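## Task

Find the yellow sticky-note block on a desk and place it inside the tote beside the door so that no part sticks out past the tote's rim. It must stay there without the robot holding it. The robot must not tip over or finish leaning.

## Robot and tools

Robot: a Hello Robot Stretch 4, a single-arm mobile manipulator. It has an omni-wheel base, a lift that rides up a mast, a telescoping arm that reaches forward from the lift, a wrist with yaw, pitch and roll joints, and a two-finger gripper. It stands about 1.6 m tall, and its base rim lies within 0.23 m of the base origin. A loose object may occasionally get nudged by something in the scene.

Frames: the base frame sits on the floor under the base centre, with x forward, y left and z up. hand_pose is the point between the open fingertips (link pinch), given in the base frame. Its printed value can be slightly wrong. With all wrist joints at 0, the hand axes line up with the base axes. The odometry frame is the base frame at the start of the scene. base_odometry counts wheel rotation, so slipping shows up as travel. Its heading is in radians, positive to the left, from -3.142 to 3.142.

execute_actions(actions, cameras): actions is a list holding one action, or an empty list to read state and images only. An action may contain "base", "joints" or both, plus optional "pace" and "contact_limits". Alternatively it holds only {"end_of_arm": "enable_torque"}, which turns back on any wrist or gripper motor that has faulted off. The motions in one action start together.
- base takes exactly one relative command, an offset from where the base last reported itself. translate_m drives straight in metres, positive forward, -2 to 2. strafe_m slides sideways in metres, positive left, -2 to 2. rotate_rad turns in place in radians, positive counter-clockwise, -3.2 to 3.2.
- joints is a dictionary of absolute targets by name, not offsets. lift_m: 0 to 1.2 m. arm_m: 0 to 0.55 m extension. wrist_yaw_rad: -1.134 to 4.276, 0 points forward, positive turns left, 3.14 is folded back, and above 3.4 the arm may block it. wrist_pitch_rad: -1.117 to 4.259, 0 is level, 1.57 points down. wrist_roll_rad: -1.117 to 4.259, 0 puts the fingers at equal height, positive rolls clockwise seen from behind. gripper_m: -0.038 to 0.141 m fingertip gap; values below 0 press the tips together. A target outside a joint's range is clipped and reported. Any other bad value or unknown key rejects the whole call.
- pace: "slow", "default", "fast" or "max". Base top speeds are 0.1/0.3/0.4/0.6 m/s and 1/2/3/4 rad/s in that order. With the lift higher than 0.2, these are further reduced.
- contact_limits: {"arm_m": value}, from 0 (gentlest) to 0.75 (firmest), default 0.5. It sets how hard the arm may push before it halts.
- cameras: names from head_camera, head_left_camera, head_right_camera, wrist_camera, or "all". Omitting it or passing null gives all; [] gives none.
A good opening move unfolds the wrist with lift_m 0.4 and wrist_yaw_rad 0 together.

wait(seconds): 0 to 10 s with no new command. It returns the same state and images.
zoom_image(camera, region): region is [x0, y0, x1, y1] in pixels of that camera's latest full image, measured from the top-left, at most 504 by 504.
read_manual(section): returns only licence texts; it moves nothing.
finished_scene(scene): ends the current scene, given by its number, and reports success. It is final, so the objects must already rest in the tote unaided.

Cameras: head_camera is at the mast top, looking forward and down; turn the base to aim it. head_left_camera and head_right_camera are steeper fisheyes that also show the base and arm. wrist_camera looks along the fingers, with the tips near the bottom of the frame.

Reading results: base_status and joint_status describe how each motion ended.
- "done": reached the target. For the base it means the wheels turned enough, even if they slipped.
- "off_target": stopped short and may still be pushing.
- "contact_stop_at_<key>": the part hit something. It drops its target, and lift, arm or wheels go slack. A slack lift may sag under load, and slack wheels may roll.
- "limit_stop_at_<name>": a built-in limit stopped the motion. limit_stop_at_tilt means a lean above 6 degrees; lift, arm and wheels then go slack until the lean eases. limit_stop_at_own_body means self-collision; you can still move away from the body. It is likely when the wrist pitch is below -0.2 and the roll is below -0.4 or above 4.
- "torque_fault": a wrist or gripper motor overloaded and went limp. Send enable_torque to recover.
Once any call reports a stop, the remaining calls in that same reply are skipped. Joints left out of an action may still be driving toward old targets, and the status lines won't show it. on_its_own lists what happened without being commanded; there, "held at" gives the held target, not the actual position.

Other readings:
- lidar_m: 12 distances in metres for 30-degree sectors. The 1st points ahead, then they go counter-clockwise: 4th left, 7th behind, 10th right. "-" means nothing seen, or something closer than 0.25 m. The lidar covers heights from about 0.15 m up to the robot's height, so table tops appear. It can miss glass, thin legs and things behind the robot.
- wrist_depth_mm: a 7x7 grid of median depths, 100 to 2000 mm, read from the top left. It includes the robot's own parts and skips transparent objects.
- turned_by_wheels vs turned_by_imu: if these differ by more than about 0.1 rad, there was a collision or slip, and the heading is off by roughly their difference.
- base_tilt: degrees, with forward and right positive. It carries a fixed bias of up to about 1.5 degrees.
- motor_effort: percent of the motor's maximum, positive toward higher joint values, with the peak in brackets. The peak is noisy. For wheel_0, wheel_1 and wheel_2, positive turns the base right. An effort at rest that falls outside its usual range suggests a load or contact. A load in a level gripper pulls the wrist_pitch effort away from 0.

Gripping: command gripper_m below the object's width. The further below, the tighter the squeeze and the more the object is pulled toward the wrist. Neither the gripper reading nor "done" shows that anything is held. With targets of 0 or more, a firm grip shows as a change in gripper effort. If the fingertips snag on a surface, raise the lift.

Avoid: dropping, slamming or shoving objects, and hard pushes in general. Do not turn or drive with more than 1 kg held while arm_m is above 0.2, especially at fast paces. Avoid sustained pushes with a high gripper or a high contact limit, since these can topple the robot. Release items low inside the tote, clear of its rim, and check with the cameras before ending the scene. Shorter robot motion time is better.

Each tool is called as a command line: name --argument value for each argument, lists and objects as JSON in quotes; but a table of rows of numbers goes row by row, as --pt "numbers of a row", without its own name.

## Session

execute_actions --actions '[{"joints":{"lift_m":0.85,"wrist_yaw_rad":0,"gripper_m":0.13},"pace":"fast"}]' --cameras '["head_camera","head_left_camera"]'

Scene clock: 2.67 s.
base_odometry: x=+0.000 y=+0.000 heading=+0.000 (m, m, rad; odometry frame)
turned_by_wheels: +0.000 (rad since the last result)
turned_by_imu: +0.000 (rad since the last result)
base_tilt: forward=-0.2 right=-0.5 (deg)
lidar_m: 0.84 1.05 1.32 1.87 0.96 0.86 0.86 1.06 1.53 1.55 0.97 0.81
base_status: not commanded
joint_positions: lift_m=+0.850 arm_m=-0.001 wrist_yaw_rad=+0.000 wrist_pitch_rad=+0.001 wrist_roll_rad=+0.017 gripper_m=+0.130
joint_status: all done
motor_effort: lift_m=+25(26) arm_m=+0(0) wrist_yaw_rad=-2(9) wrist_pitch_rad=-6(7) wrist_roll_rad=+0(1) gripper_m=-1(6) wheel_0=+0(1) wheel_1=+0(0) wheel_2=-1(0) (%)
hand_pose: x=+0.4588 y=-0.0873 z=+1.0276 quat_wxyz=(+1.000, +0.009, +0.000, +0.000) (m; base frame)
wrist_depth_mm: 976 842 732 668 621 564 521 / 946 831 750 676 615 569 521 / 946 831 750 668 609 564 525 / 946 831 750 661 609 559 525 / 946 820 741 654 609 559 517 / 946 820 213 668 603 202 517 / 946 809 715 634 585 549 512
pictures: head_camera, head_left_camera
Images, in order (width x height): head_camera 420x560, head_left_camera 420x672.

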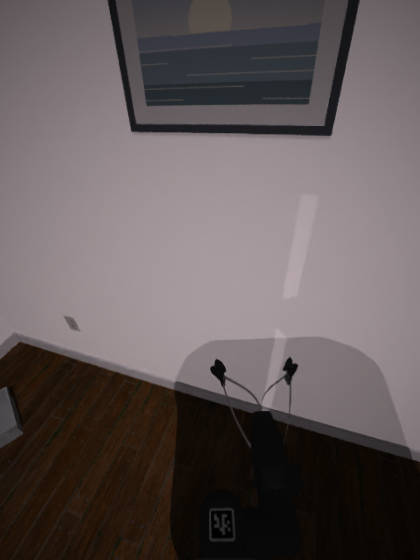

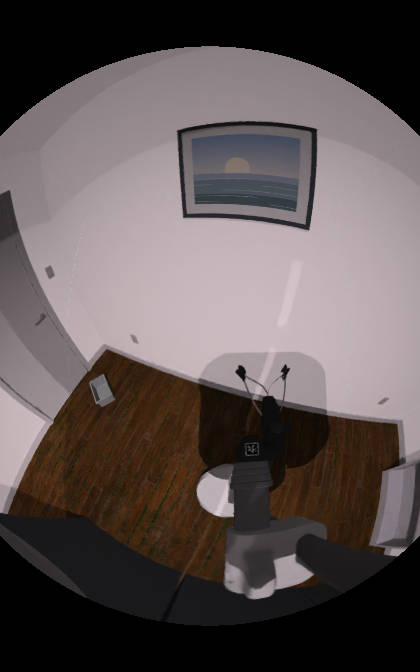

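Similar layout; the tote and door are to the left. Turn left.

execute_actions --actions '[{"base":{"rotate_rad":1.9},"pace":"fast"}]' --cameras '["head_camera","head_left_camera"]'

Scene clock: 5.07 s.
base_odometry: x=+0.000 y=+0.000 heading=+1.899 (m, m, rad; odometry frame)
turned_by_wheels: +1.899 (rad since the last result)
turned_by_imu: +1.917 (rad since the last result)
base_tilt: forward=-0.1 right=-0.4 (deg)
lidar_m: 1.09 0.85 0.86 0.94 1.39 1.56 1.09 0.87 0.82 0.91 1.30 1.41
base_status: done
joint_positions: lift_m=+0.850 arm_m=-0.001 wrist_yaw_rad=+0.000 wrist_pitch_rad=+0.001 wrist_roll_rad=+0.017 gripper_m=+0.130
joint_status: not commanded
motor_effort: lift_m=+24(25) arm_m=-1(1) wrist_yaw_rad=-2(2) wrist_pitch_rad=-5(5) wrist_roll_rad=+0(0) gripper_m=+2(2) wheel_0=-1(7) wheel_1=-3(8) wheel_2=-2(9) (%)
hand_pose: x=+0.4588 y=-0.0874 z=+1.0277 quat_wxyz=(+1.000, +0.009, +0.000, +0.000) (m; base frame)
wrist_depth_mm: 691 809 1008 - 1756 1537 1366 / 676 798 1008 - 1808 1576 1336 / 668 809 991 - 1863 1537 1336 / 668 798 976 - 1808 1537 1366 / 661 788 960 - 1863 1576 1336 / 661 759 213 - 1808 202 1366 / 647 750 946 - 1756 1537 1397
pictures: head_camera, head_left_camera
Images, in order (width x height): head_camera 420x560, head_left_camera 420x672.

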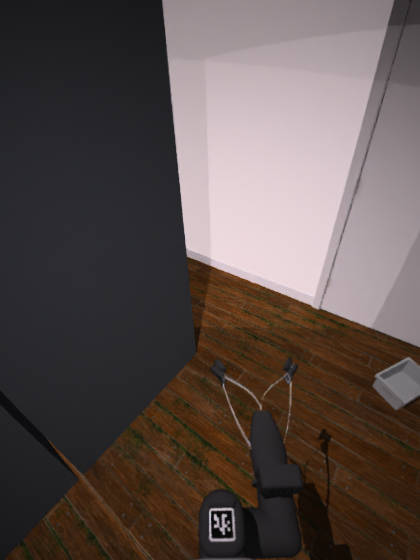

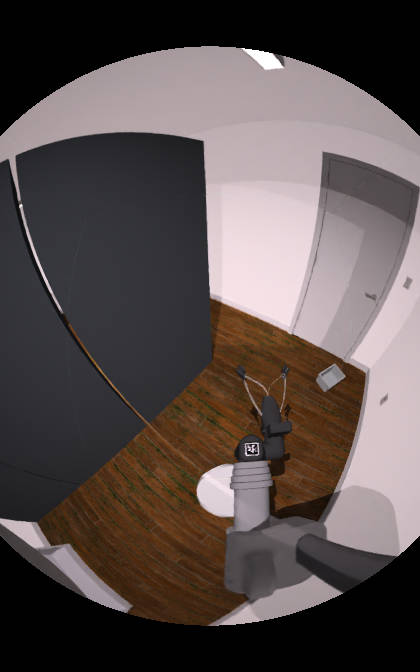

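execute_actions --actions '[{"base":{"strafe_m":-0.15},"pace":"fast"}]' --cameras '[]'

execute_actions --actions '[{"base":{"translate_m":1.2},"pace":"fast"}]' --cameras '["head_camera","head_left_camera"]'

Scene clock: 6.83 s.
base_odometry: x=+0.142 y=+0.048 heading=+1.899 (m, m, rad; odometry frame)
turned_by_wheels: +0.000 (rad since the last result)
turned_by_imu: -0.001 (rad since the last result)
base_tilt: forward=-0.2 right=-0.5 (deg)
lidar_m: 1.26 0.99 0.97 1.06 1.60 1.64 0.93 0.72 0.70 0.77 1.21 1.20
base_status: done
joint_positions: lift_m=+0.850 arm_m=-0.001 wrist_yaw_rad=+0.000 wrist_pitch_rad=+0.001 wrist_roll_rad=+0.017 gripper_m=+0.130
joint_status: not commanded
motor_effort: lift_m=+24(24) arm_m=-1(1) wrist_yaw_rad=-1(2) wrist_pitch_rad=-5(7) wrist_roll_rad=+0(0) gripper_m=-2(2) wheel_0=-2(9) wheel_1=+0(11) wheel_2=+0(2) (%)
hand_pose: x=+0.4588 y=-0.0874 z=+1.0277 quat_wxyz=(+1.000, +0.009, +0.000, +0.000) (m; base frame)
wrist_depth_mm: 788 946 - - 1756 1464 1255 / 778 931 - - 1661 1464 1281 / 768 931 - - 1756 1464 1281 / 768 904 - - 1756 1464 1255 / 768 904 - - 1708 1430 1281 / 759 904 214 - 1708 201 1255 / 750 854 - 1983 1661 1430 1281
pictures: none
No camera images: the call's "cameras" was empty. Leave "cameras" out to get every camera's image.

Scene clock: 11.30 s.
base_odometry: x=-0.245 y=+1.184 heading=+1.899 (m, m, rad; odometry frame)
turned_by_wheels: +0.000 (rad since the last result)
turned_by_imu: -0.004 (rad since the last result)
base_tilt: forward=+0.0 right=-0.5 (deg)
lidar_m: 0.92 1.38 0.31 0.30 0.44 1.94 1.86 1.48 0.91 0.98 0.82 0.82
base_status: done
joint_positions: lift_m=+0.850 arm_m=-0.001 wrist_yaw_rad=+0.000 wrist_pitch_rad=+0.001 wrist_roll_rad=+0.017 gripper_m=+0.130
joint_status: not commanded
motor_effort: lift_m=+24(24) arm_m=-1(1) wrist_yaw_rad=-1(1) wrist_pitch_rad=-6(6) wrist_roll_rad=+0(0) gripper_m=+2(2) wheel_0=+0(7) wheel_1=+1(7) wheel_2=-1(13) (%)
hand_pose: x=+0.4588 y=-0.0874 z=+1.0277 quat_wxyz=(+1.000, +0.009, +0.000, +0.000) (m; base frame)
wrist_depth_mm: - 1336 1008 809 676 569 496 / - 1336 1008 798 668 564 500 / - 1336 991 798 661 559 504 / - 1336 991 778 661 569 504 / - 1336 991 798 661 564 504 / - 1397 214 798 661 201 496 / - 1366 960 741 634 564 500
pictures: head_camera, head_left_camera
Images, in order (width x height): head_camera 420x560, head_left_camera 420x672.

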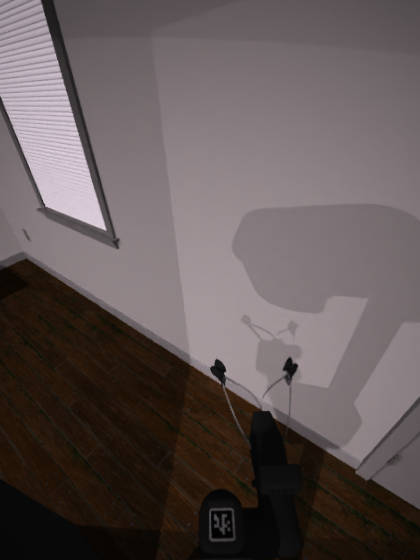

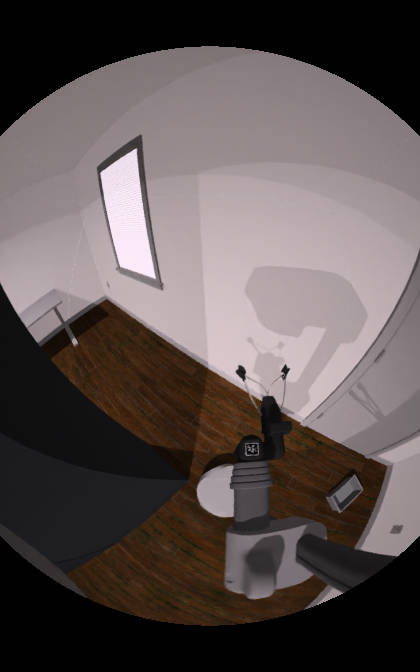

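execute_actions --actions '[{"base":{"translate_m":0.35},"pace":"fast"}]' --cameras '[]'

execute_actions --actions '[{"base":{"rotate_rad":1.0},"pace":"fast"}]' --cameras '["head_camera","head_left_camera"]'

Scene clock: 13.77 s.
base_odometry: x=-0.358 y=+1.515 heading=+1.900 (m, m, rad; odometry frame)
turned_by_wheels: +0.000 (rad since the last result)
turned_by_imu: -0.001 (rad since the last result)
base_tilt: forward=-0.1 right=-0.4 (deg)
lidar_m: 0.58 0.93 2.34 0.51 0.39 0.52 2.18 1.68 1.03 0.68 0.56 0.55
base_status: done
joint_positions: lift_m=+0.850 arm_m=-0.001 wrist_yaw_rad=+0.000 wrist_pitch_rad=+0.001 wrist_roll_rad=+0.017 gripper_m=+0.130
joint_status: not commanded
motor_effort: lift_m=+24(24) arm_m=+0(0) wrist_yaw_rad=-1(1) wrist_pitch_rad=-6(5) wrist_roll_rad=-1(0) gripper_m=+0(1) wheel_0=+0(5) wheel_1=+2(8) wheel_2=+0(12) (%)
hand_pose: x=+0.4588 y=-0.0874 z=+1.0277 quat_wxyz=(+1.000, +0.009, +0.000, +0.000) (m; base frame)
wrist_depth_mm: 1098 732 544 436 359 306 273 / 1098 732 549 430 359 306 273 / 1078 732 539 433 357 307 273 / 1060 741 539 430 359 304 273 / 1078 741 539 433 357 306 273 / 1042 732 213 433 357 202 273 / 1138 741 521 402 342 306 272
pictures: none
No camera images: the call's "cameras" was empty. Leave "cameras" out to get every camera's image.

Scene clock: 15.43 s.
base_odometry: x=-0.358 y=+1.515 heading=+2.899 (m, m, rad; odometry frame)
turned_by_wheels: +1.000 (rad since the last result)
turned_by_imu: +1.009 (rad since the last result)
base_tilt: forward=-0.1 right=-0.5 (deg)
lidar_m: 2.34 0.52 0.39 0.40 2.22 1.71 1.13 0.71 0.58 0.54 0.60 0.86
base_status: done
joint_positions: lift_m=+0.850 arm_m=-0.001 wrist_yaw_rad=+0.000 wrist_pitch_rad=+0.001 wrist_roll_rad=+0.017 gripper_m=+0.130
joint_status: not commanded
motor_effort: lift_m=+24(24) arm_m=-1(1) wrist_yaw_rad=-2(2) wrist_pitch_rad=-7(6) wrist_roll_rad=+0(0) gripper_m=-1(1) wheel_0=-1(6) wheel_1=-2(8) wheel_2=+0(8) (%)
hand_pose: x=+0.4588 y=-0.0874 z=+1.0277 quat_wxyz=(+1.000, +0.009, +0.000, +0.000) (m; base frame)
wrist_depth_mm: - - - - - 1229 809 / - - - - - 1281 820 / - - - - - 1308 842 / - - - - - 1336 831 / - - - - - 1366 831 / - - 214 - - 201 842 / - - - - - 1430 878
pictures: head_camera, head_left_camera
Images, in order (width x height): head_camera 420x560, head_left_camera 420x672.

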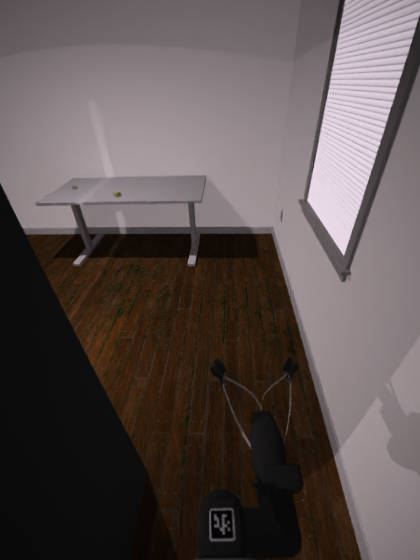

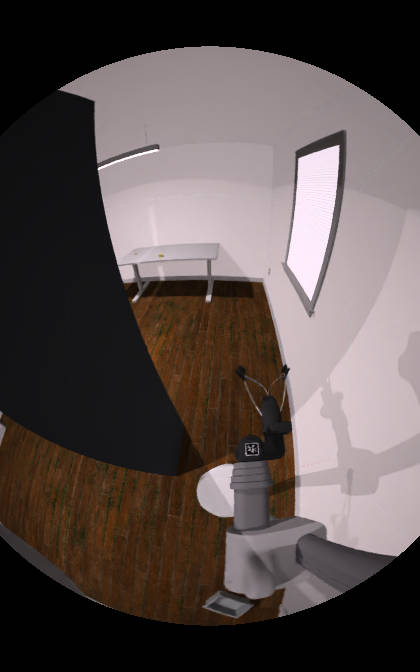

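execute_actions --actions '[{"base":{"translate_m":1.5},"joints":{"lift_m":1.0,"wrist_pitch_rad":0.7},"pace":"fast"}]' --cameras '["head_camera","wrist_camera"]'

Scene clock: 20.80 s.
base_odometry: x=-1.815 y=+1.875 heading=+2.900 (m, m, rad; odometry frame)
turned_by_wheels: +0.000 (rad since the last result)
turned_by_imu: -0.004 (rad since the last result)
base_tilt: forward=+0.1 right=-0.5 (deg)
lidar_m: 0.86 0.89 1.28 2.30 1.32 1.03 2.06 0.89 0.61 0.60 0.65 1.02
base_status: done
joint_positions: lift_m=+1.000 arm_m=-0.001 wrist_yaw_rad=+0.000 wrist_pitch_rad=+0.702 wrist_roll_rad=+0.017 gripper_m=+0.130
joint_status: all done
motor_effort: lift_m=+25(28) arm_m=-1(0) wrist_yaw_rad=-1(1) wrist_pitch_rad=-3(3) wrist_roll_rad=-1(0) gripper_m=+0(2) wheel_0=+1(7) wheel_1=+2(8) wheel_2=+2(12) (%)
hand_pose: x=+0.3906 y=-0.0874 z=+0.9916 quat_wxyz=(+0.939, +0.008, +0.344, -0.003) (m; base frame)
wrist_depth_mm: 1336 1308 1308 1308 1255 1229 960 / 1430 1397 1366 1397 1397 1336 960 / 1042 1008 976 1618 1499 1430 960 / 854 831 831 1756 1756 1537 931 / 1756 1661 1576 1661 1576 1464 976 / 1464 1464 213 1397 1366 202 976 / 1281 1255 1205 1160 1160 1160 976
pictures: head_camera, wrist_camera
Images, in order (width x height): head_camera 420x560, wrist_camera 616x392.

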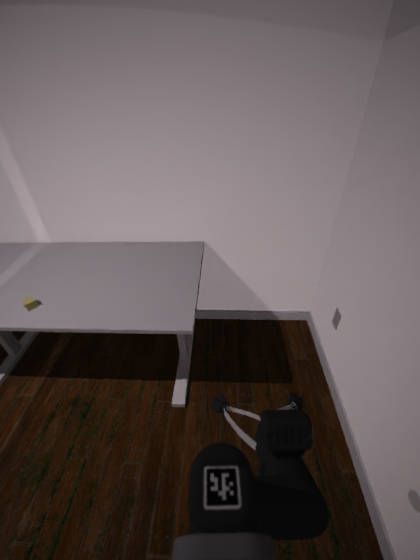

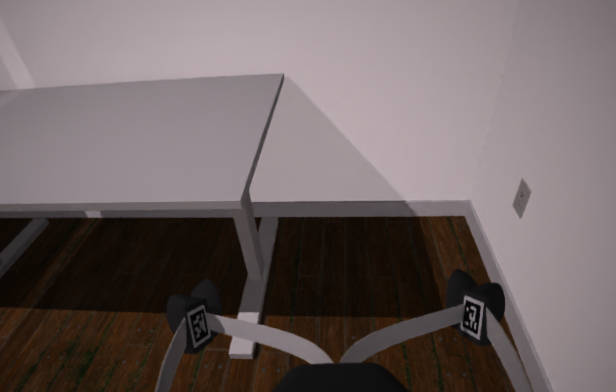

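execute_actions --actions '[{"base":{"strafe_m":0.75},"pace":"fast"}]' --cameras '["head_camera","wrist_camera"]'

Scene clock: 24.27 s.
base_odometry: x=-1.994 y=+1.147 heading=+2.900 (m, m, rad; odometry frame)
turned_by_wheels: +0.000 (rad since the last result)
turned_by_imu: +0.002 (rad since the last result)
base_tilt: forward=-0.1 right=-0.4 (deg)
lidar_m: 0.86 0.91 1.62 1.58 1.23 0.95 0.91 0.95 1.43 1.35 1.45 0.88
base_status: done
joint_positions: lift_m=+1.000 arm_m=-0.001 wrist_yaw_rad=+0.000 wrist_pitch_rad=+0.702 wrist_roll_rad=+0.017 gripper_m=+0.130
joint_status: not commanded
motor_effort: lift_m=+25(25) arm_m=-1(1) wrist_yaw_rad=-1(1) wrist_pitch_rad=-5(3) wrist_roll_rad=-1(0) gripper_m=+0(0) wheel_0=+1(10) wheel_1=+1(11) wheel_2=+0(1) (%)
hand_pose: x=+0.3906 y=-0.0874 z=+0.9916 quat_wxyz=(+0.939, +0.008, +0.344, -0.003) (m; base frame)
wrist_depth_mm: 1397 1366 1336 1281 1308 1281 1308 / 1537 1430 1308 1281 1229 1182 1366 / 1060 1025 976 931 917 891 1205 / 891 866 831 820 1756 1255 1708 / 1808 1618 1708 1618 1618 1464 1499 / 1464 1430 214 1397 1366 202 1308 / 1308 1281 1205 1160 1182 1160 1182
pictures: head_camera, wrist_camera
Images, in order (width x height): head_camera 420x560, wrist_camera 616x392.

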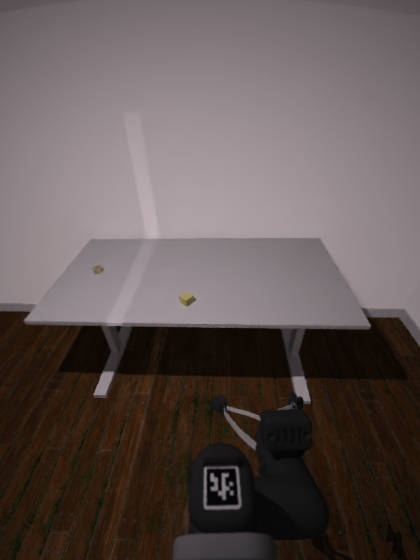

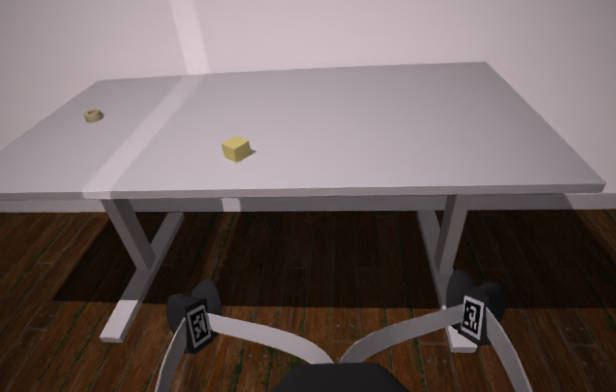

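execute_actions --actions '[{"base":{"strafe_m":0.3},"pace":"fast"}]' --cameras '[]'

execute_actions --actions '[{"base":{"translate_m":0.5},"joints":{"wrist_pitch_rad":1.57,"arm_m":0.3},"pace":"fast"}]' --cameras '["wrist_camera"]'

Scene clock: 26.60 s.
base_odometry: x=-2.066 y=+0.856 heading=+2.900 (m, m, rad; odometry frame)
turned_by_wheels: +0.000 (rad since the last result)
turned_by_imu: +0.000 (rad since the last result)
base_tilt: forward=-0.1 right=-0.4 (deg)
lidar_m: 0.87 0.95 1.31 1.24 1.20 0.92 0.90 0.94 1.73 1.65 1.21 0.91
base_status: done
joint_positions: lift_m=+1.000 arm_m=-0.001 wrist_yaw_rad=+0.000 wrist_pitch_rad=+0.702 wrist_roll_rad=+0.017 gripper_m=+0.130
joint_status: not commanded
motor_effort: lift_m=+25(25) arm_m=-1(1) wrist_yaw_rad=-2(1) wrist_pitch_rad=-4(4) wrist_roll_rad=+0(0) gripper_m=+2(1) wheel_0=+1(9) wheel_1=+1(11) wheel_2=+0(0) (%)
hand_pose: x=+0.3906 y=-0.0874 z=+0.9916 quat_wxyz=(+0.939, +0.008, +0.344, -0.003) (m; base frame)
wrist_depth_mm: 1397 1397 1336 1366 1308 1308 1255 / 1537 1499 1308 1281 1182 1138 1138 / 1756 1025 960 917 904 891 854 / 1921 1921 1308 1863 1756 1756 1255 / 1756 1756 1618 1661 1576 1576 1499 / 1464 1464 213 1397 1366 202 1281 / 1308 1281 1205 1205 1160 1138 1138
pictures: none
No camera images: the call's "cameras" was empty. Leave "cameras" out to get every camera's image.

Scene clock: 29.47 s.
base_odometry: x=-2.551 y=+0.975 heading=+2.900 (m, m, rad; odometry frame)
turned_by_wheels: +0.000 (rad since the last result)
turned_by_imu: -0.001 (rad since the last result)
base_tilt: forward=+0.0 right=-0.4 (deg)
lidar_m: 0.38 0.40 0.59 1.25 1.32 1.43 1.40 1.47 1.74 1.67 0.53 0.39
base_status: done
joint_positions: lift_m=+1.000 arm_m=+0.299 wrist_yaw_rad=+0.000 wrist_pitch_rad=+1.570 wrist_roll_rad=+0.017 gripper_m=+0.130
joint_status: all done
motor_effort: lift_m=+25(25) arm_m=+6(9) wrist_yaw_rad=-1(0) wrist_pitch_rad=+2(2) wrist_roll_rad=-1(1) gripper_m=-2(2) wheel_0=+0(5) wheel_1=+3(7) wheel_2=-2(12) (%)
hand_pose: x=+0.4701 y=-0.0874 z=+0.8893 quat_wxyz=(+0.707, +0.006, +0.707, -0.006) (m; base frame)
wrist_depth_mm: 413 410 404 399 392 389 382 / 415 407 404 394 394 387 384 / 410 404 399 394 389 382 379 / 404 402 394 392 384 379 377 / 404 399 394 387 384 379 373 / 402 394 213 387 382 202 373 / 1138 1160 1118 878 1078 1098 1060
pictures: wrist_camera
Images, in order (width x height): wrist_camera 616x392.

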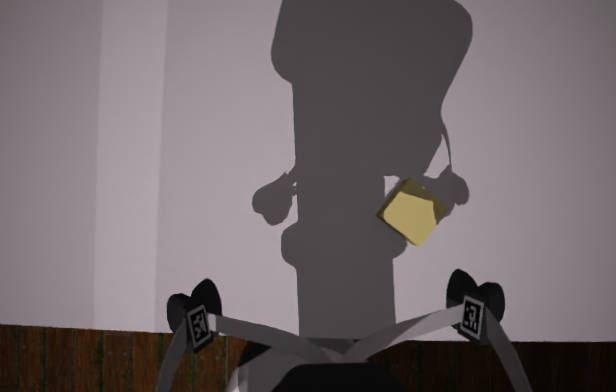

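execute_actions --actions '[{"base":{"strafe_m":-0.1},"joints":{"arm_m":0.32,"lift_m":0.9},"pace":"fast"}]' --cameras '["wrist_camera"]'

Scene clock: 30.97 s.
base_odometry: x=-2.527 y=+1.072 heading=+2.900 (m, m, rad; odometry frame)
turned_by_wheels: +0.000 (rad since the last result)
turned_by_imu: +0.000 (rad since the last result)
base_tilt: forward=+0.0 right=-0.7 (deg)
lidar_m: 0.38 0.41 0.58 1.35 1.44 1.43 1.39 1.50 1.63 1.58 0.53 0.39
base_status: done
joint_positions: lift_m=+0.900 arm_m=+0.319 wrist_yaw_rad=+0.000 wrist_pitch_rad=+1.570 wrist_roll_rad=+0.017 gripper_m=+0.130
joint_status: all done
motor_effort: lift_m=+15(23) arm_m=+6(6) wrist_yaw_rad=+0(2) wrist_pitch_rad=+1(2) wrist_roll_rad=-1(0) gripper_m=+1(1) wheel_0=+0(9) wheel_1=-1(10) wheel_2=+0(2) (%)
hand_pose: x=+0.4901 y=-0.0874 z=+0.7901 quat_wxyz=(+0.707, +0.006, +0.707, -0.006) (m; base frame)
wrist_depth_mm: 309 304 301 297 293 289 286 / 306 301 298 296 290 287 283 / 306 301 296 293 289 286 283 / 301 298 293 291 287 283 279 / 300 297 293 252 285 282 279 / 298 296 214 287 283 202 277 / 297 294 290 285 282 278 276
pictures: wrist_camera
Images, in order (width x height): wrist_camera 616x392.

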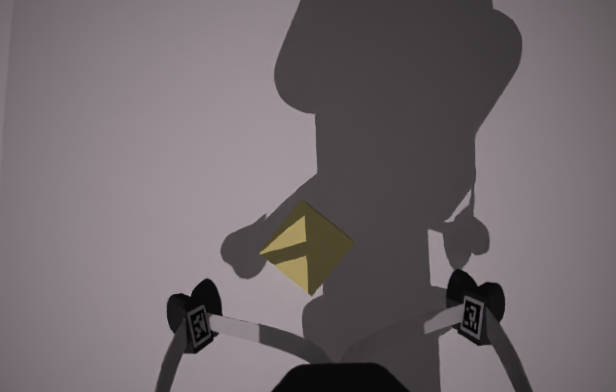

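execute_actions --actions '[{"base":{"strafe_m":0.02},"joints":{"arm_m":0.35,"wrist_roll_rad":0.7},"pace":"fast"}]' --cameras '[]'

execute_actions --actions '[{"joints":{"lift_m":0.855}}]' --cameras '["wrist_camera","head_camera"]'

Scene clock: 32.03 s.
base_odometry: x=-2.532 y=+1.053 heading=+2.900 (m, m, rad; odometry frame)
turned_by_wheels: +0.000 (rad since the last result)
turned_by_imu: +0.000 (rad since the last result)
base_tilt: forward=-0.1 right=-0.4 (deg)
lidar_m: 0.38 0.42 0.60 1.33 1.42 1.43 1.39 1.48 1.66 1.60 0.53 0.39
base_status: done
joint_positions: lift_m=+0.900 arm_m=+0.349 wrist_yaw_rad=+0.000 wrist_pitch_rad=+1.570 wrist_roll_rad=+0.700 gripper_m=+0.130
joint_status: all done
motor_effort: lift_m=+15(15) arm_m=+6(5) wrist_yaw_rad=-1(1) wrist_pitch_rad=+0(0) wrist_roll_rad=+1(5) gripper_m=+0(1) wheel_0=+0(8) wheel_1=+1(9) wheel_2=+0(0) (%)
hand_pose: x=+0.5201 y=-0.0874 z=+0.7901 quat_wxyz=(+0.665, +0.242, +0.664, -0.242) (m; base frame)
wrist_depth_mm: 309 304 301 297 291 291 289 / 306 301 300 294 290 289 286 / 304 300 294 291 290 286 283 / 300 297 296 291 286 283 282 / 300 297 293 290 285 283 278 / 298 293 214 286 285 202 277 / 297 293 287 286 282 279 976
pictures: none
No camera images: the call's "cameras" was empty. Leave "cameras" out to get every camera's image.

Scene clock: 33.10 s.
base_odometry: x=-2.532 y=+1.053 heading=+2.900 (m, m, rad; odometry frame)
turned_by_wheels: +0.000 (rad since the last result)
turned_by_imu: +0.000 (rad since the last result)
base_tilt: forward=+0.0 right=-0.3 (deg)
lidar_m: 0.38 0.42 0.57 1.32 1.43 1.42 1.39 1.48 1.64 1.59 0.52 0.37
base_status: not commanded
joint_positions: lift_m=+0.855 arm_m=+0.349 wrist_yaw_rad=+0.000 wrist_pitch_rad=+1.570 wrist_roll_rad=+0.700 gripper_m=+0.130
joint_status: all done
motor_effort: lift_m=+15(13) arm_m=+6(6) wrist_yaw_rad=-1(1) wrist_pitch_rad=+2(1) wrist_roll_rad=+1(1) gripper_m=+0(1) wheel_0=-1(0) wheel_1=+1(1) wheel_2=+0(0) (%)
hand_pose: x=+0.5201 y=-0.0874 z=+0.7452 quat_wxyz=(+0.665, +0.242, +0.664, -0.242) (m; base frame)
wrist_depth_mm: 259 257 253 251 248 245 241 / 258 254 252 249 244 242 241 / 257 254 250 246 245 241 238 / 254 252 249 246 243 238 237 / 254 250 247 243 241 239 237 / 252 249 214 204 238 202 236 / 250 245 243 204 236 236 234
pictures: head_camera, wrist_camera
Images, in order (width x height): head_camera 420x560, wrist_camera 616x392.

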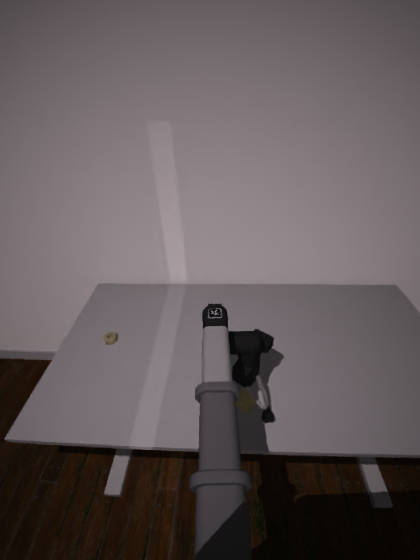

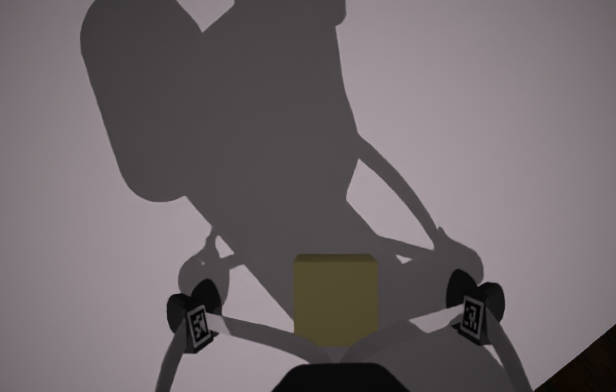

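Well aligned.

execute_actions --actions '[{"joints":{"gripper_m":0.0}}]' --cameras '[]'

execute_actions --actions '[{"joints":{"lift_m":1.0,"arm_m":0.0}}]' --cameras '["wrist_camera"]'

Scene clock: 35.43 s.
base_odometry: x=-2.532 y=+1.053 heading=+2.900 (m, m, rad; odometry frame)
turned_by_wheels: +0.000 (rad since the last result)
turned_by_imu: +0.000 (rad since the last result)
base_tilt: forward=+0.1 right=-0.4 (deg)
lidar_m: 0.38 0.41 0.60 1.33 1.41 1.44 1.39 1.48 1.65 1.57 0.51 0.40
base_status: not commanded
joint_positions: lift_m=+0.855 arm_m=+0.349 wrist_yaw_rad=+0.000 wrist_pitch_rad=+1.570 wrist_roll_rad=+0.700 gripper_m=+0.001
joint_status: all done
motor_effort: lift_m=+15(14) arm_m=+6(6) wrist_yaw_rad=-1(1) wrist_pitch_rad=+1(2) wrist_roll_rad=+1(0) gripper_m=-30(29) wheel_0=-1(0) wheel_1=+1(1) wheel_2=+0(0) (%)
hand_pose: x=+0.5201 y=-0.0874 z=+0.7452 quat_wxyz=(+0.665, +0.242, +0.664, -0.242) (m; base frame)
wrist_depth_mm: 259 257 255 251 247 245 242 / 257 255 252 249 245 242 239 / 256 253 249 248 244 241 239 / 255 251 249 246 243 240 238 / 252 250 247 244 239 238 236 / 251 247 245 191 189 236 235 / 250 246 243 190 236 235 233
pictures: none
No camera images: the call's "cameras" was empty. Leave "cameras" out to get every camera's image.

Scene clock: 37.60 s.
base_odometry: x=-2.532 y=+1.053 heading=+2.900 (m, m, rad; odometry frame)
turned_by_wheels: +0.000 (rad since the last result)
turned_by_imu: +0.000 (rad since the last result)
base_tilt: forward=+0.0 right=-0.4 (deg)
lidar_m: 0.39 0.41 0.61 1.33 1.42 1.44 1.39 1.49 1.65 1.60 0.53 0.42
base_status: not commanded
joint_positions: lift_m=+1.000 arm_m=+0.001 wrist_yaw_rad=+0.000 wrist_pitch_rad=+1.570 wrist_roll_rad=+0.700 gripper_m=+0.001
joint_status: all done
motor_effort: lift_m=+26(25) arm_m=-6(10) wrist_yaw_rad=-1(2) wrist_pitch_rad=+1(0) wrist_roll_rad=+0(1) gripper_m=-34(28) wheel_0=+0(0) wheel_1=+1(1) wheel_2=+0(0) (%)
hand_pose: x=+0.1721 y=-0.0874 z=+0.8893 quat_wxyz=(+0.664, +0.243, +0.664, -0.242) (m; base frame)
wrist_depth_mm: 415 410 407 404 1160 1138 1118 / 413 404 404 1160 1138 1118 1098 / 410 404 1138 1118 1138 1118 1078 / 407 1160 1160 1138 1138 1118 1098 / 759 1138 1138 891 917 1078 1098 / 1160 1118 1138 191 190 1078 1078 / 1160 1138 1118 190 535 442 1060
pictures: wrist_camera
Images, in order (width x height): wrist_camera 616x392.

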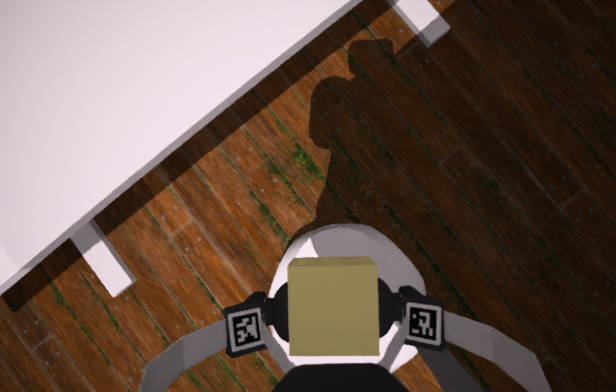

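execute_actions --actions '[{"base":{"translate_m":-1.0},"joints":{"lift_m":0.6},"pace":"fast"}]' --cameras '[]'

execute_actions --actions '[{"base":{"strafe_m":-0.97},"pace":"fast"}]' --cameras '[]'

execute_actions --actions '[{"base":{"translate_m":-1.0},"pace":"fast"}]' --cameras '[]'

execute_actions --actions '[{"base":{"rotate_rad":2.9},"pace":"fast"}]' --cameras '["head_camera","head_left_camera"]'

Scene clock: 42.13 s.
base_odometry: x=-1.561 y=+0.814 heading=+2.900 (m, m, rad; odometry frame)
turned_by_wheels: +0.000 (rad since the last result)
turned_by_imu: +0.002 (rad since the last result)
base_tilt: forward=+0.0 right=-0.6 (deg)
lidar_m: 1.37 1.46 1.43 1.30 0.55 0.38 0.39 0.42 0.60 1.56 1.66 1.41
base_status: done
joint_positions: lift_m=+0.600 arm_m=+0.001 wrist_yaw_rad=+0.000 wrist_pitch_rad=+1.570 wrist_roll_rad=+0.700 gripper_m=+0.001
joint_status: all done
motor_effort: lift_m=+16(24) arm_m=-6(6) wrist_yaw_rad=-1(0) wrist_pitch_rad=+2(0) wrist_roll_rad=+1(0) gripper_m=-32(28) wheel_0=-1(6) wheel_1=-3(8) wheel_2=-1(12) (%)
hand_pose: x=+0.1722 y=-0.0874 z=+0.4901 quat_wxyz=(+0.665, +0.243, +0.664, -0.242) (m; base frame)
wrist_depth_mm: 759 759 750 741 723 715 707 / 759 750 732 732 715 715 707 / 750 741 741 723 723 707 699 / 750 732 732 732 707 707 699 / 732 741 715 530 504 691 691 / 741 723 723 191 189 683 691 / 732 723 500 190 484 439 676
pictures: none
No camera images: the call's "cameras" was empty. Leave "cameras" out to get every camera's image.

Scene clock: 45.70 s.
base_odometry: x=-1.329 y=+1.756 heading=+2.900 (m, m, rad; odometry frame)
turned_by_wheels: +0.000 (rad since the last result)
turned_by_imu: -0.002 (rad since the last result)
base_tilt: forward=+0.0 right=-0.5 (deg)
lidar_m: 1.34 1.39 2.01 1.52 0.61 0.55 1.94 0.84 0.63 0.59 0.60 0.89
base_status: done
joint_positions: lift_m=+0.600 arm_m=+0.001 wrist_yaw_rad=+0.000 wrist_pitch_rad=+1.570 wrist_roll_rad=+0.700 gripper_m=+0.001
joint_status: not commanded
motor_effort: lift_m=+16(16) arm_m=-6(6) wrist_yaw_rad=-1(0) wrist_pitch_rad=+1(1) wrist_roll_rad=+0(1) gripper_m=-29(32) wheel_0=-1(11) wheel_1=+2(12) wheel_2=+0(0) (%)
hand_pose: x=+0.1722 y=-0.0874 z=+0.4901 quat_wxyz=(+0.665, +0.243, +0.664, -0.242) (m; base frame)
wrist_depth_mm: 759 741 750 732 732 723 615 / 759 750 750 723 723 707 691 / 750 741 732 732 715 707 699 / 741 732 723 732 723 707 699 / 750 741 723 525 508 691 699 / 741 732 715 191 190 683 683 / 732 723 496 190 484 439 676
pictures: none
No camera images: the call's "cameras" was empty. Leave "cameras" out to get every camera's image.

Scene clock: 49.50 s.
base_odometry: x=-0.358 y=+1.516 heading=+2.900 (m, m, rad; odometry frame)
turned_by_wheels: +0.000 (rad since the last result)
turned_by_imu: +0.003 (rad since the last result)
base_tilt: forward=-0.1 right=-0.5 (deg)
lidar_m: 2.33 0.52 0.39 0.39 2.21 1.70 1.11 0.72 0.56 0.55 0.59 0.88
base_status: done
joint_positions: lift_m=+0.600 arm_m=+0.001 wrist_yaw_rad=+0.000 wrist_pitch_rad=+1.570 wrist_roll_rad=+0.700 gripper_m=+0.001
joint_status: not commanded
motor_effort: lift_m=+16(15) arm_m=-6(6) wrist_yaw_rad=-1(1) wrist_pitch_rad=+1(2) wrist_roll_rad=+0(1) gripper_m=-33(31) wheel_0=-1(6) wheel_1=-1(8) wheel_2=-1(13) (%)
hand_pose: x=+0.1722 y=-0.0874 z=+0.4901 quat_wxyz=(+0.665, +0.243, +0.664, -0.242) (m; base frame)
wrist_depth_mm: 759 750 741 732 732 676 554 / 750 750 741 732 715 723 615 / 750 741 723 732 723 707 699 / 741 741 715 699 707 699 691 / 741 741 715 530 508 699 691 / 647 732 715 191 190 691 691 / 574 691 500 190 484 439 676
pictures: none
No camera images: the call's "cameras" was empty. Leave "cameras" out to get every camera's image.

Scene clock: 51.83 s.
base_odometry: x=-0.358 y=+1.516 heading=-0.483 (m, m, rad; odometry frame)
turned_by_wheels: +2.900 (rad since the last result)
turned_by_imu: +2.927 (rad since the last result)
base_tilt: forward=+0.0 right=-0.4 (deg)
lidar_m: 1.01 0.98 0.63 0.53 0.55 0.67 1.21 2.32 0.42 0.39 2.90 1.83
base_status: done
joint_positions: lift_m=+0.600 arm_m=+0.001 wrist_yaw_rad=+0.000 wrist_pitch_rad=+1.570 wrist_roll_rad=+0.700 gripper_m=+0.001
joint_status: not commanded
motor_effort: lift_m=+17(17) arm_m=-6(6) wrist_yaw_rad=-2(2) wrist_pitch_rad=+2(2) wrist_roll_rad=+0(0) gripper_m=-29(33) wheel_0=+0(8) wheel_1=+0(9) wheel_2=-1(12) (%)
hand_pose: x=+0.1722 y=-0.0874 z=+0.4900 quat_wxyz=(+0.665, +0.242, +0.664, -0.242) (m; base frame)
wrist_depth_mm: 759 750 741 732 715 715 715 / 750 750 732 723 723 707 707 / 741 741 741 723 715 707 634 / 750 732 732 723 707 699 569 / 723 741 715 530 504 699 691 / 741 723 723 191 190 683 683 / 732 723 500 190 480 442 683
pictures: head_camera, head_left_camera
Images, in order (width x height): head_camera 420x560, head_left_camera 420x672.

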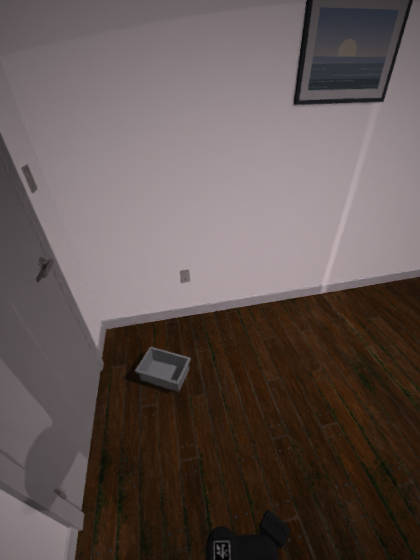

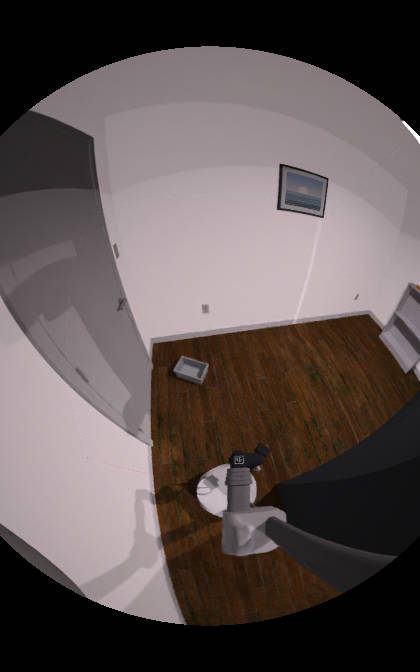

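execute_actions --actions '[{"base":{"rotate_rad":0.3},"joints":{"arm_m":0.5,"lift_m":0.45,"wrist_roll_rad":0},"pace":"fast"}]' --cameras '["wrist_camera"]'

Scene clock: 54.07 s.
base_odometry: x=-0.358 y=+1.516 heading=-0.184 (m, m, rad; odometry frame)
turned_by_wheels: +0.300 (rad since the last result)
turned_by_imu: +0.302 (rad since the last result)
base_tilt: forward=+0.0 right=-0.3 (deg)
lidar_m: 1.07 0.70 0.56 0.55 0.60 0.92 3.11 0.50 0.38 0.41 2.15 1.68
base_status: done
joint_positions: lift_m=+0.450 arm_m=+0.499 wrist_yaw_rad=+0.000 wrist_pitch_rad=+1.570 wrist_roll_rad=+0.000 gripper_m=+0.001
joint_status: all done
motor_effort: lift_m=+16(15) arm_m=+6(2) wrist_yaw_rad=-2(1) wrist_pitch_rad=+2(0) wrist_roll_rad=+0(5) gripper_m=-31(33) wheel_0=+0(7) wheel_1=+0(7) wheel_2=-2(9) (%)
hand_pose: x=+0.6702 y=-0.0874 z=+0.3401 quat_wxyz=(+0.707, +0.000, +0.707, +0.000) (m; base frame)
wrist_depth_mm: 597 591 585 574 564 569 549 / 591 591 574 569 569 559 544 / 585 580 580 569 559 549 544 / 585 574 569 564 554 549 549 / 580 574 569 564 549 544 539 / 574 574 564 191 189 544 539 / 580 569 554 190 544 535 530
pictures: wrist_camera
Images, in order (width x height): wrist_camera 616x392.

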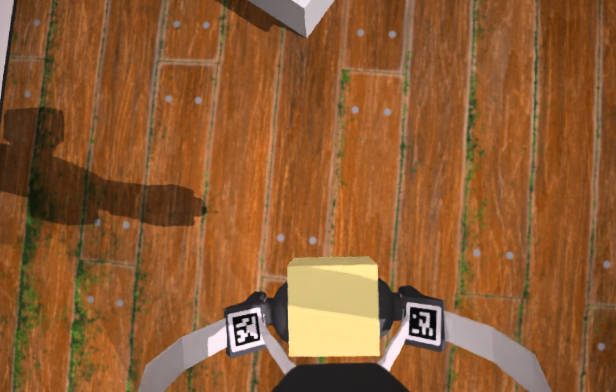

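execute_actions --actions '[{"base":{"translate_m":0.48},"joints":{"lift_m":0.4},"pace":"fast"}]' --cameras '["wrist_camera"]'

Scene clock: 56.63 s.
base_odometry: x=+0.114 y=+1.428 heading=-0.184 (m, m, rad; odometry frame)
turned_by_wheels: +0.000 (rad since the last result)
turned_by_imu: -0.001 (rad since the last result)
base_tilt: forward=+0.1 right=-0.4 (deg)
lidar_m: 0.52 0.63 0.50 0.48 0.54 0.82 3.62 0.68 0.88 2.93 1.51 1.19
base_status: done
joint_positions: lift_m=+0.400 arm_m=+0.499 wrist_yaw_rad=+0.000 wrist_pitch_rad=+1.570 wrist_roll_rad=+0.000 gripper_m=+0.001
joint_status: all done
motor_effort: lift_m=+16(17) arm_m=+6(6) wrist_yaw_rad=-1(1) wrist_pitch_rad=+1(1) wrist_roll_rad=+0(1) gripper_m=-29(30) wheel_0=+0(7) wheel_1=+1(8) wheel_2=+1(14) (%)
hand_pose: x=+0.6701 y=-0.0874 z=+0.2901 quat_wxyz=(+0.707, +0.000, +0.707, +0.000) (m; base frame)
wrist_depth_mm: 544 535 525 525 521 508 500 / 539 530 525 521 508 508 504 / 530 530 452 512 508 504 496 / 535 525 521 512 508 496 496 / 530 445 512 504 504 500 492 / 525 512 407 191 190 492 492 / 525 517 407 189 496 488 480
pictures: wrist_camera
Images, in order (width x height): wrist_camera 616x392.

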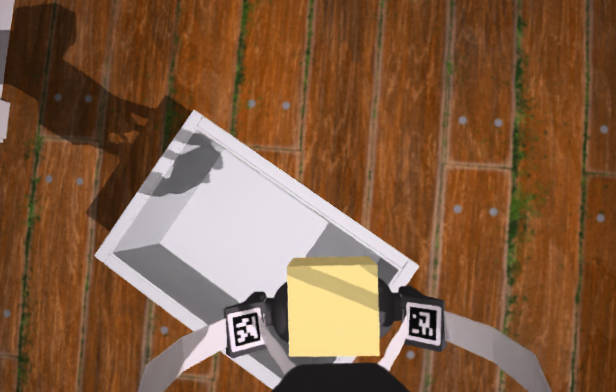

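execute_actions --actions '[{"base":{"strafe_m":0.13},"joints":{"arm_m":0.55},"pace":"fast"}]' --cameras '[]'

execute_actions --actions '[{"joints":{"lift_m":0.2}}]' --cameras '["wrist_camera"]'

Scene clock: 58.17 s.
base_odometry: x=+0.138 y=+1.556 heading=-0.184 (m, m, rad; odometry frame)
turned_by_wheels: +0.000 (rad since the last result)
turned_by_imu: +0.000 (rad since the last result)
base_tilt: forward=-0.1 right=-0.4 (deg)
lidar_m: 0.55 0.48 0.36 0.34 0.42 0.62 3.75 0.77 0.83 3.05 1.54 0.54
base_status: done
joint_positions: lift_m=+0.400 arm_m=+0.548 wrist_yaw_rad=+0.000 wrist_pitch_rad=+1.570 wrist_roll_rad=+0.000 gripper_m=+0.001
joint_status: all done
motor_effort: lift_m=+16(16) arm_m=+6(2) wrist_yaw_rad=-1(1) wrist_pitch_rad=+2(0) wrist_roll_rad=-1(1) gripper_m=-30(31) wheel_0=+1(12) wheel_1=-1(11) wheel_2=+0(0) (%)
hand_pose: x=+0.7194 y=-0.0874 z=+0.2901 quat_wxyz=(+0.707, +0.000, +0.707, +0.000) (m; base frame)
wrist_depth_mm: 466 535 525 521 517 508 504 / 473 535 525 521 517 508 504 / 462 530 521 512 512 504 496 / 484 525 521 512 508 500 492 / 488 525 517 508 496 496 488 / 500 521 427 191 190 399 492 / 504 517 508 190 459 373 488
pictures: none
No camera images: the call's "cameras" was empty. Leave "cameras" out to get every camera's image.

Scene clock: 60.07 s.
base_odometry: x=+0.138 y=+1.556 heading=-0.184 (m, m, rad; odometry frame)
turned_by_wheels: +0.000 (rad since the last result)
turned_by_imu: +0.000 (rad since the last result)
base_tilt: forward=+0.0 right=-0.4 (deg)
lidar_m: 0.57 0.49 0.36 0.33 0.43 0.63 3.76 0.76 0.83 3.03 1.55 0.55
base_status: not commanded
joint_positions: lift_m=+0.200 arm_m=+0.548 wrist_yaw_rad=+0.000 wrist_pitch_rad=+1.570 wrist_roll_rad=+0.000 gripper_m=+0.001
joint_status: all done
motor_effort: lift_m=+15(13) arm_m=+6(6) wrist_yaw_rad=-1(1) wrist_pitch_rad=+2(1) wrist_roll_rad=-1(0) gripper_m=-29(29) wheel_0=+1(1) wheel_1=-1(1) wheel_2=+0(0) (%)
hand_pose: x=+0.7194 y=-0.0874 z=+0.0902 quat_wxyz=(+0.707, +0.000, +0.707, +0.000) (m; base frame)
wrist_depth_mm: 330 325 319 317 312 306 306 / 325 322 320 314 310 307 304 / 324 320 317 192 309 304 301 / 325 319 251 307 212 301 298 / 324 317 218 306 301 198 297 / 319 317 230 191 190 293 230 / 317 191 233 190 296 293 291
pictures: wrist_camera
Images, in order (width x height): wrist_camera 616x392.

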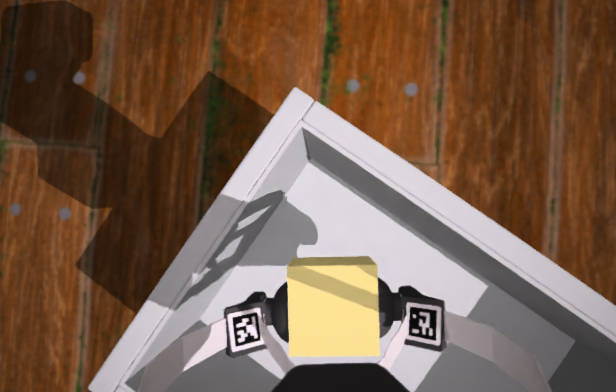

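execute_actions --actions '[{"joints":{"gripper_m":0.09}}]' --cameras '[]'

execute_actions --actions '[{"joints":{"lift_m":0.5},"pace":"fast"}]' --cameras '["wrist_camera"]'

Scene clock: 62.97 s.
base_odometry: x=+0.138 y=+1.556 heading=-0.184 (m, m, rad; odometry frame)
turned_by_wheels: +0.000 (rad since the last result)
turned_by_imu: +0.000 (rad since the last result)
base_tilt: forward=+0.0 right=-0.5 (deg)
lidar_m: 0.59 0.48 0.37 0.34 0.40 0.61 3.77 0.79 0.83 3.04 1.53 0.54
base_status: not commanded
joint_positions: lift_m=+0.200 arm_m=+0.548 wrist_yaw_rad=+0.000 wrist_pitch_rad=+1.570 wrist_roll_rad=+0.000 gripper_m=+0.090
joint_status: all done
motor_effort: lift_m=+15(15) arm_m=+6(6) wrist_yaw_rad=-1(2) wrist_pitch_rad=+1(2) wrist_roll_rad=+0(0) gripper_m=-4(31) wheel_0=+0(1) wheel_1=-1(1) wheel_2=+0(0) (%)
hand_pose: x=+0.7194 y=-0.0874 z=+0.0902 quat_wxyz=(+0.707, +0.000, +0.707, +0.000) (m; base frame)
wrist_depth_mm: 330 324 319 317 312 309 306 / 327 324 319 315 310 307 303 / 325 320 317 192 310 304 301 / 322 320 253 307 213 301 300 / 319 317 218 306 303 198 297 / 319 314 214 266 300 294 229 / 317 199 256 266 296 294 291
pictures: none
No camera images: the call's "cameras" was empty. Leave "cameras" out to get every camera's image.

Scene clock: 64.80 s.
base_odometry: x=+0.138 y=+1.556 heading=-0.184 (m, m, rad; odometry frame)
turned_by_wheels: +0.000 (rad since the last result)
turned_by_imu: +0.000 (rad since the last result)
base_tilt: forward=+0.0 right=-0.4 (deg)
lidar_m: 0.56 0.47 0.37 0.33 0.43 0.60 3.76 0.77 0.85 3.05 1.54 0.53
base_status: not commanded
joint_positions: lift_m=+0.500 arm_m=+0.548 wrist_yaw_rad=+0.000 wrist_pitch_rad=+1.570 wrist_roll_rad=+0.000 gripper_m=+0.090
joint_status: all done
motor_effort: lift_m=+25(27) arm_m=+6(6) wrist_yaw_rad=-1(1) wrist_pitch_rad=+2(2) wrist_roll_rad=-1(0) gripper_m=-5(0) wheel_0=+0(0) wheel_1=+0(1) wheel_2=+0(0) (%)
hand_pose: x=+0.7194 y=-0.0874 z=+0.3893 quat_wxyz=(+0.707, +0.000, +0.707, +0.000) (m; base frame)
wrist_depth_mm: 484 640 634 621 615 615 597 / 488 634 627 634 609 609 597 / 462 627 627 615 603 603 591 / 488 627 621 615 609 597 585 / 488 627 621 609 603 591 591 / 500 615 219 580 603 500 585 / 500 621 615 484 508 585 585
pictures: wrist_camera
Images, in order (width x height): wrist_camera 616x392.

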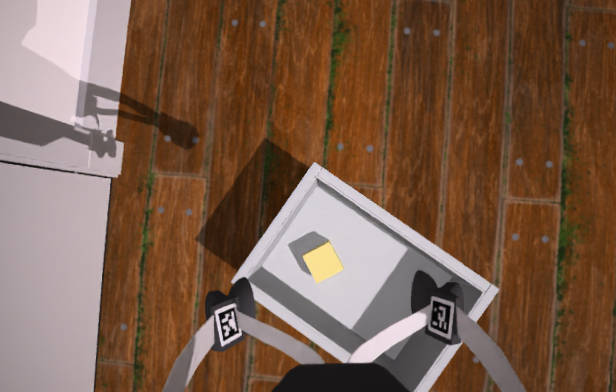

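finished_scene --scene 2

The scene is finished: the task was done.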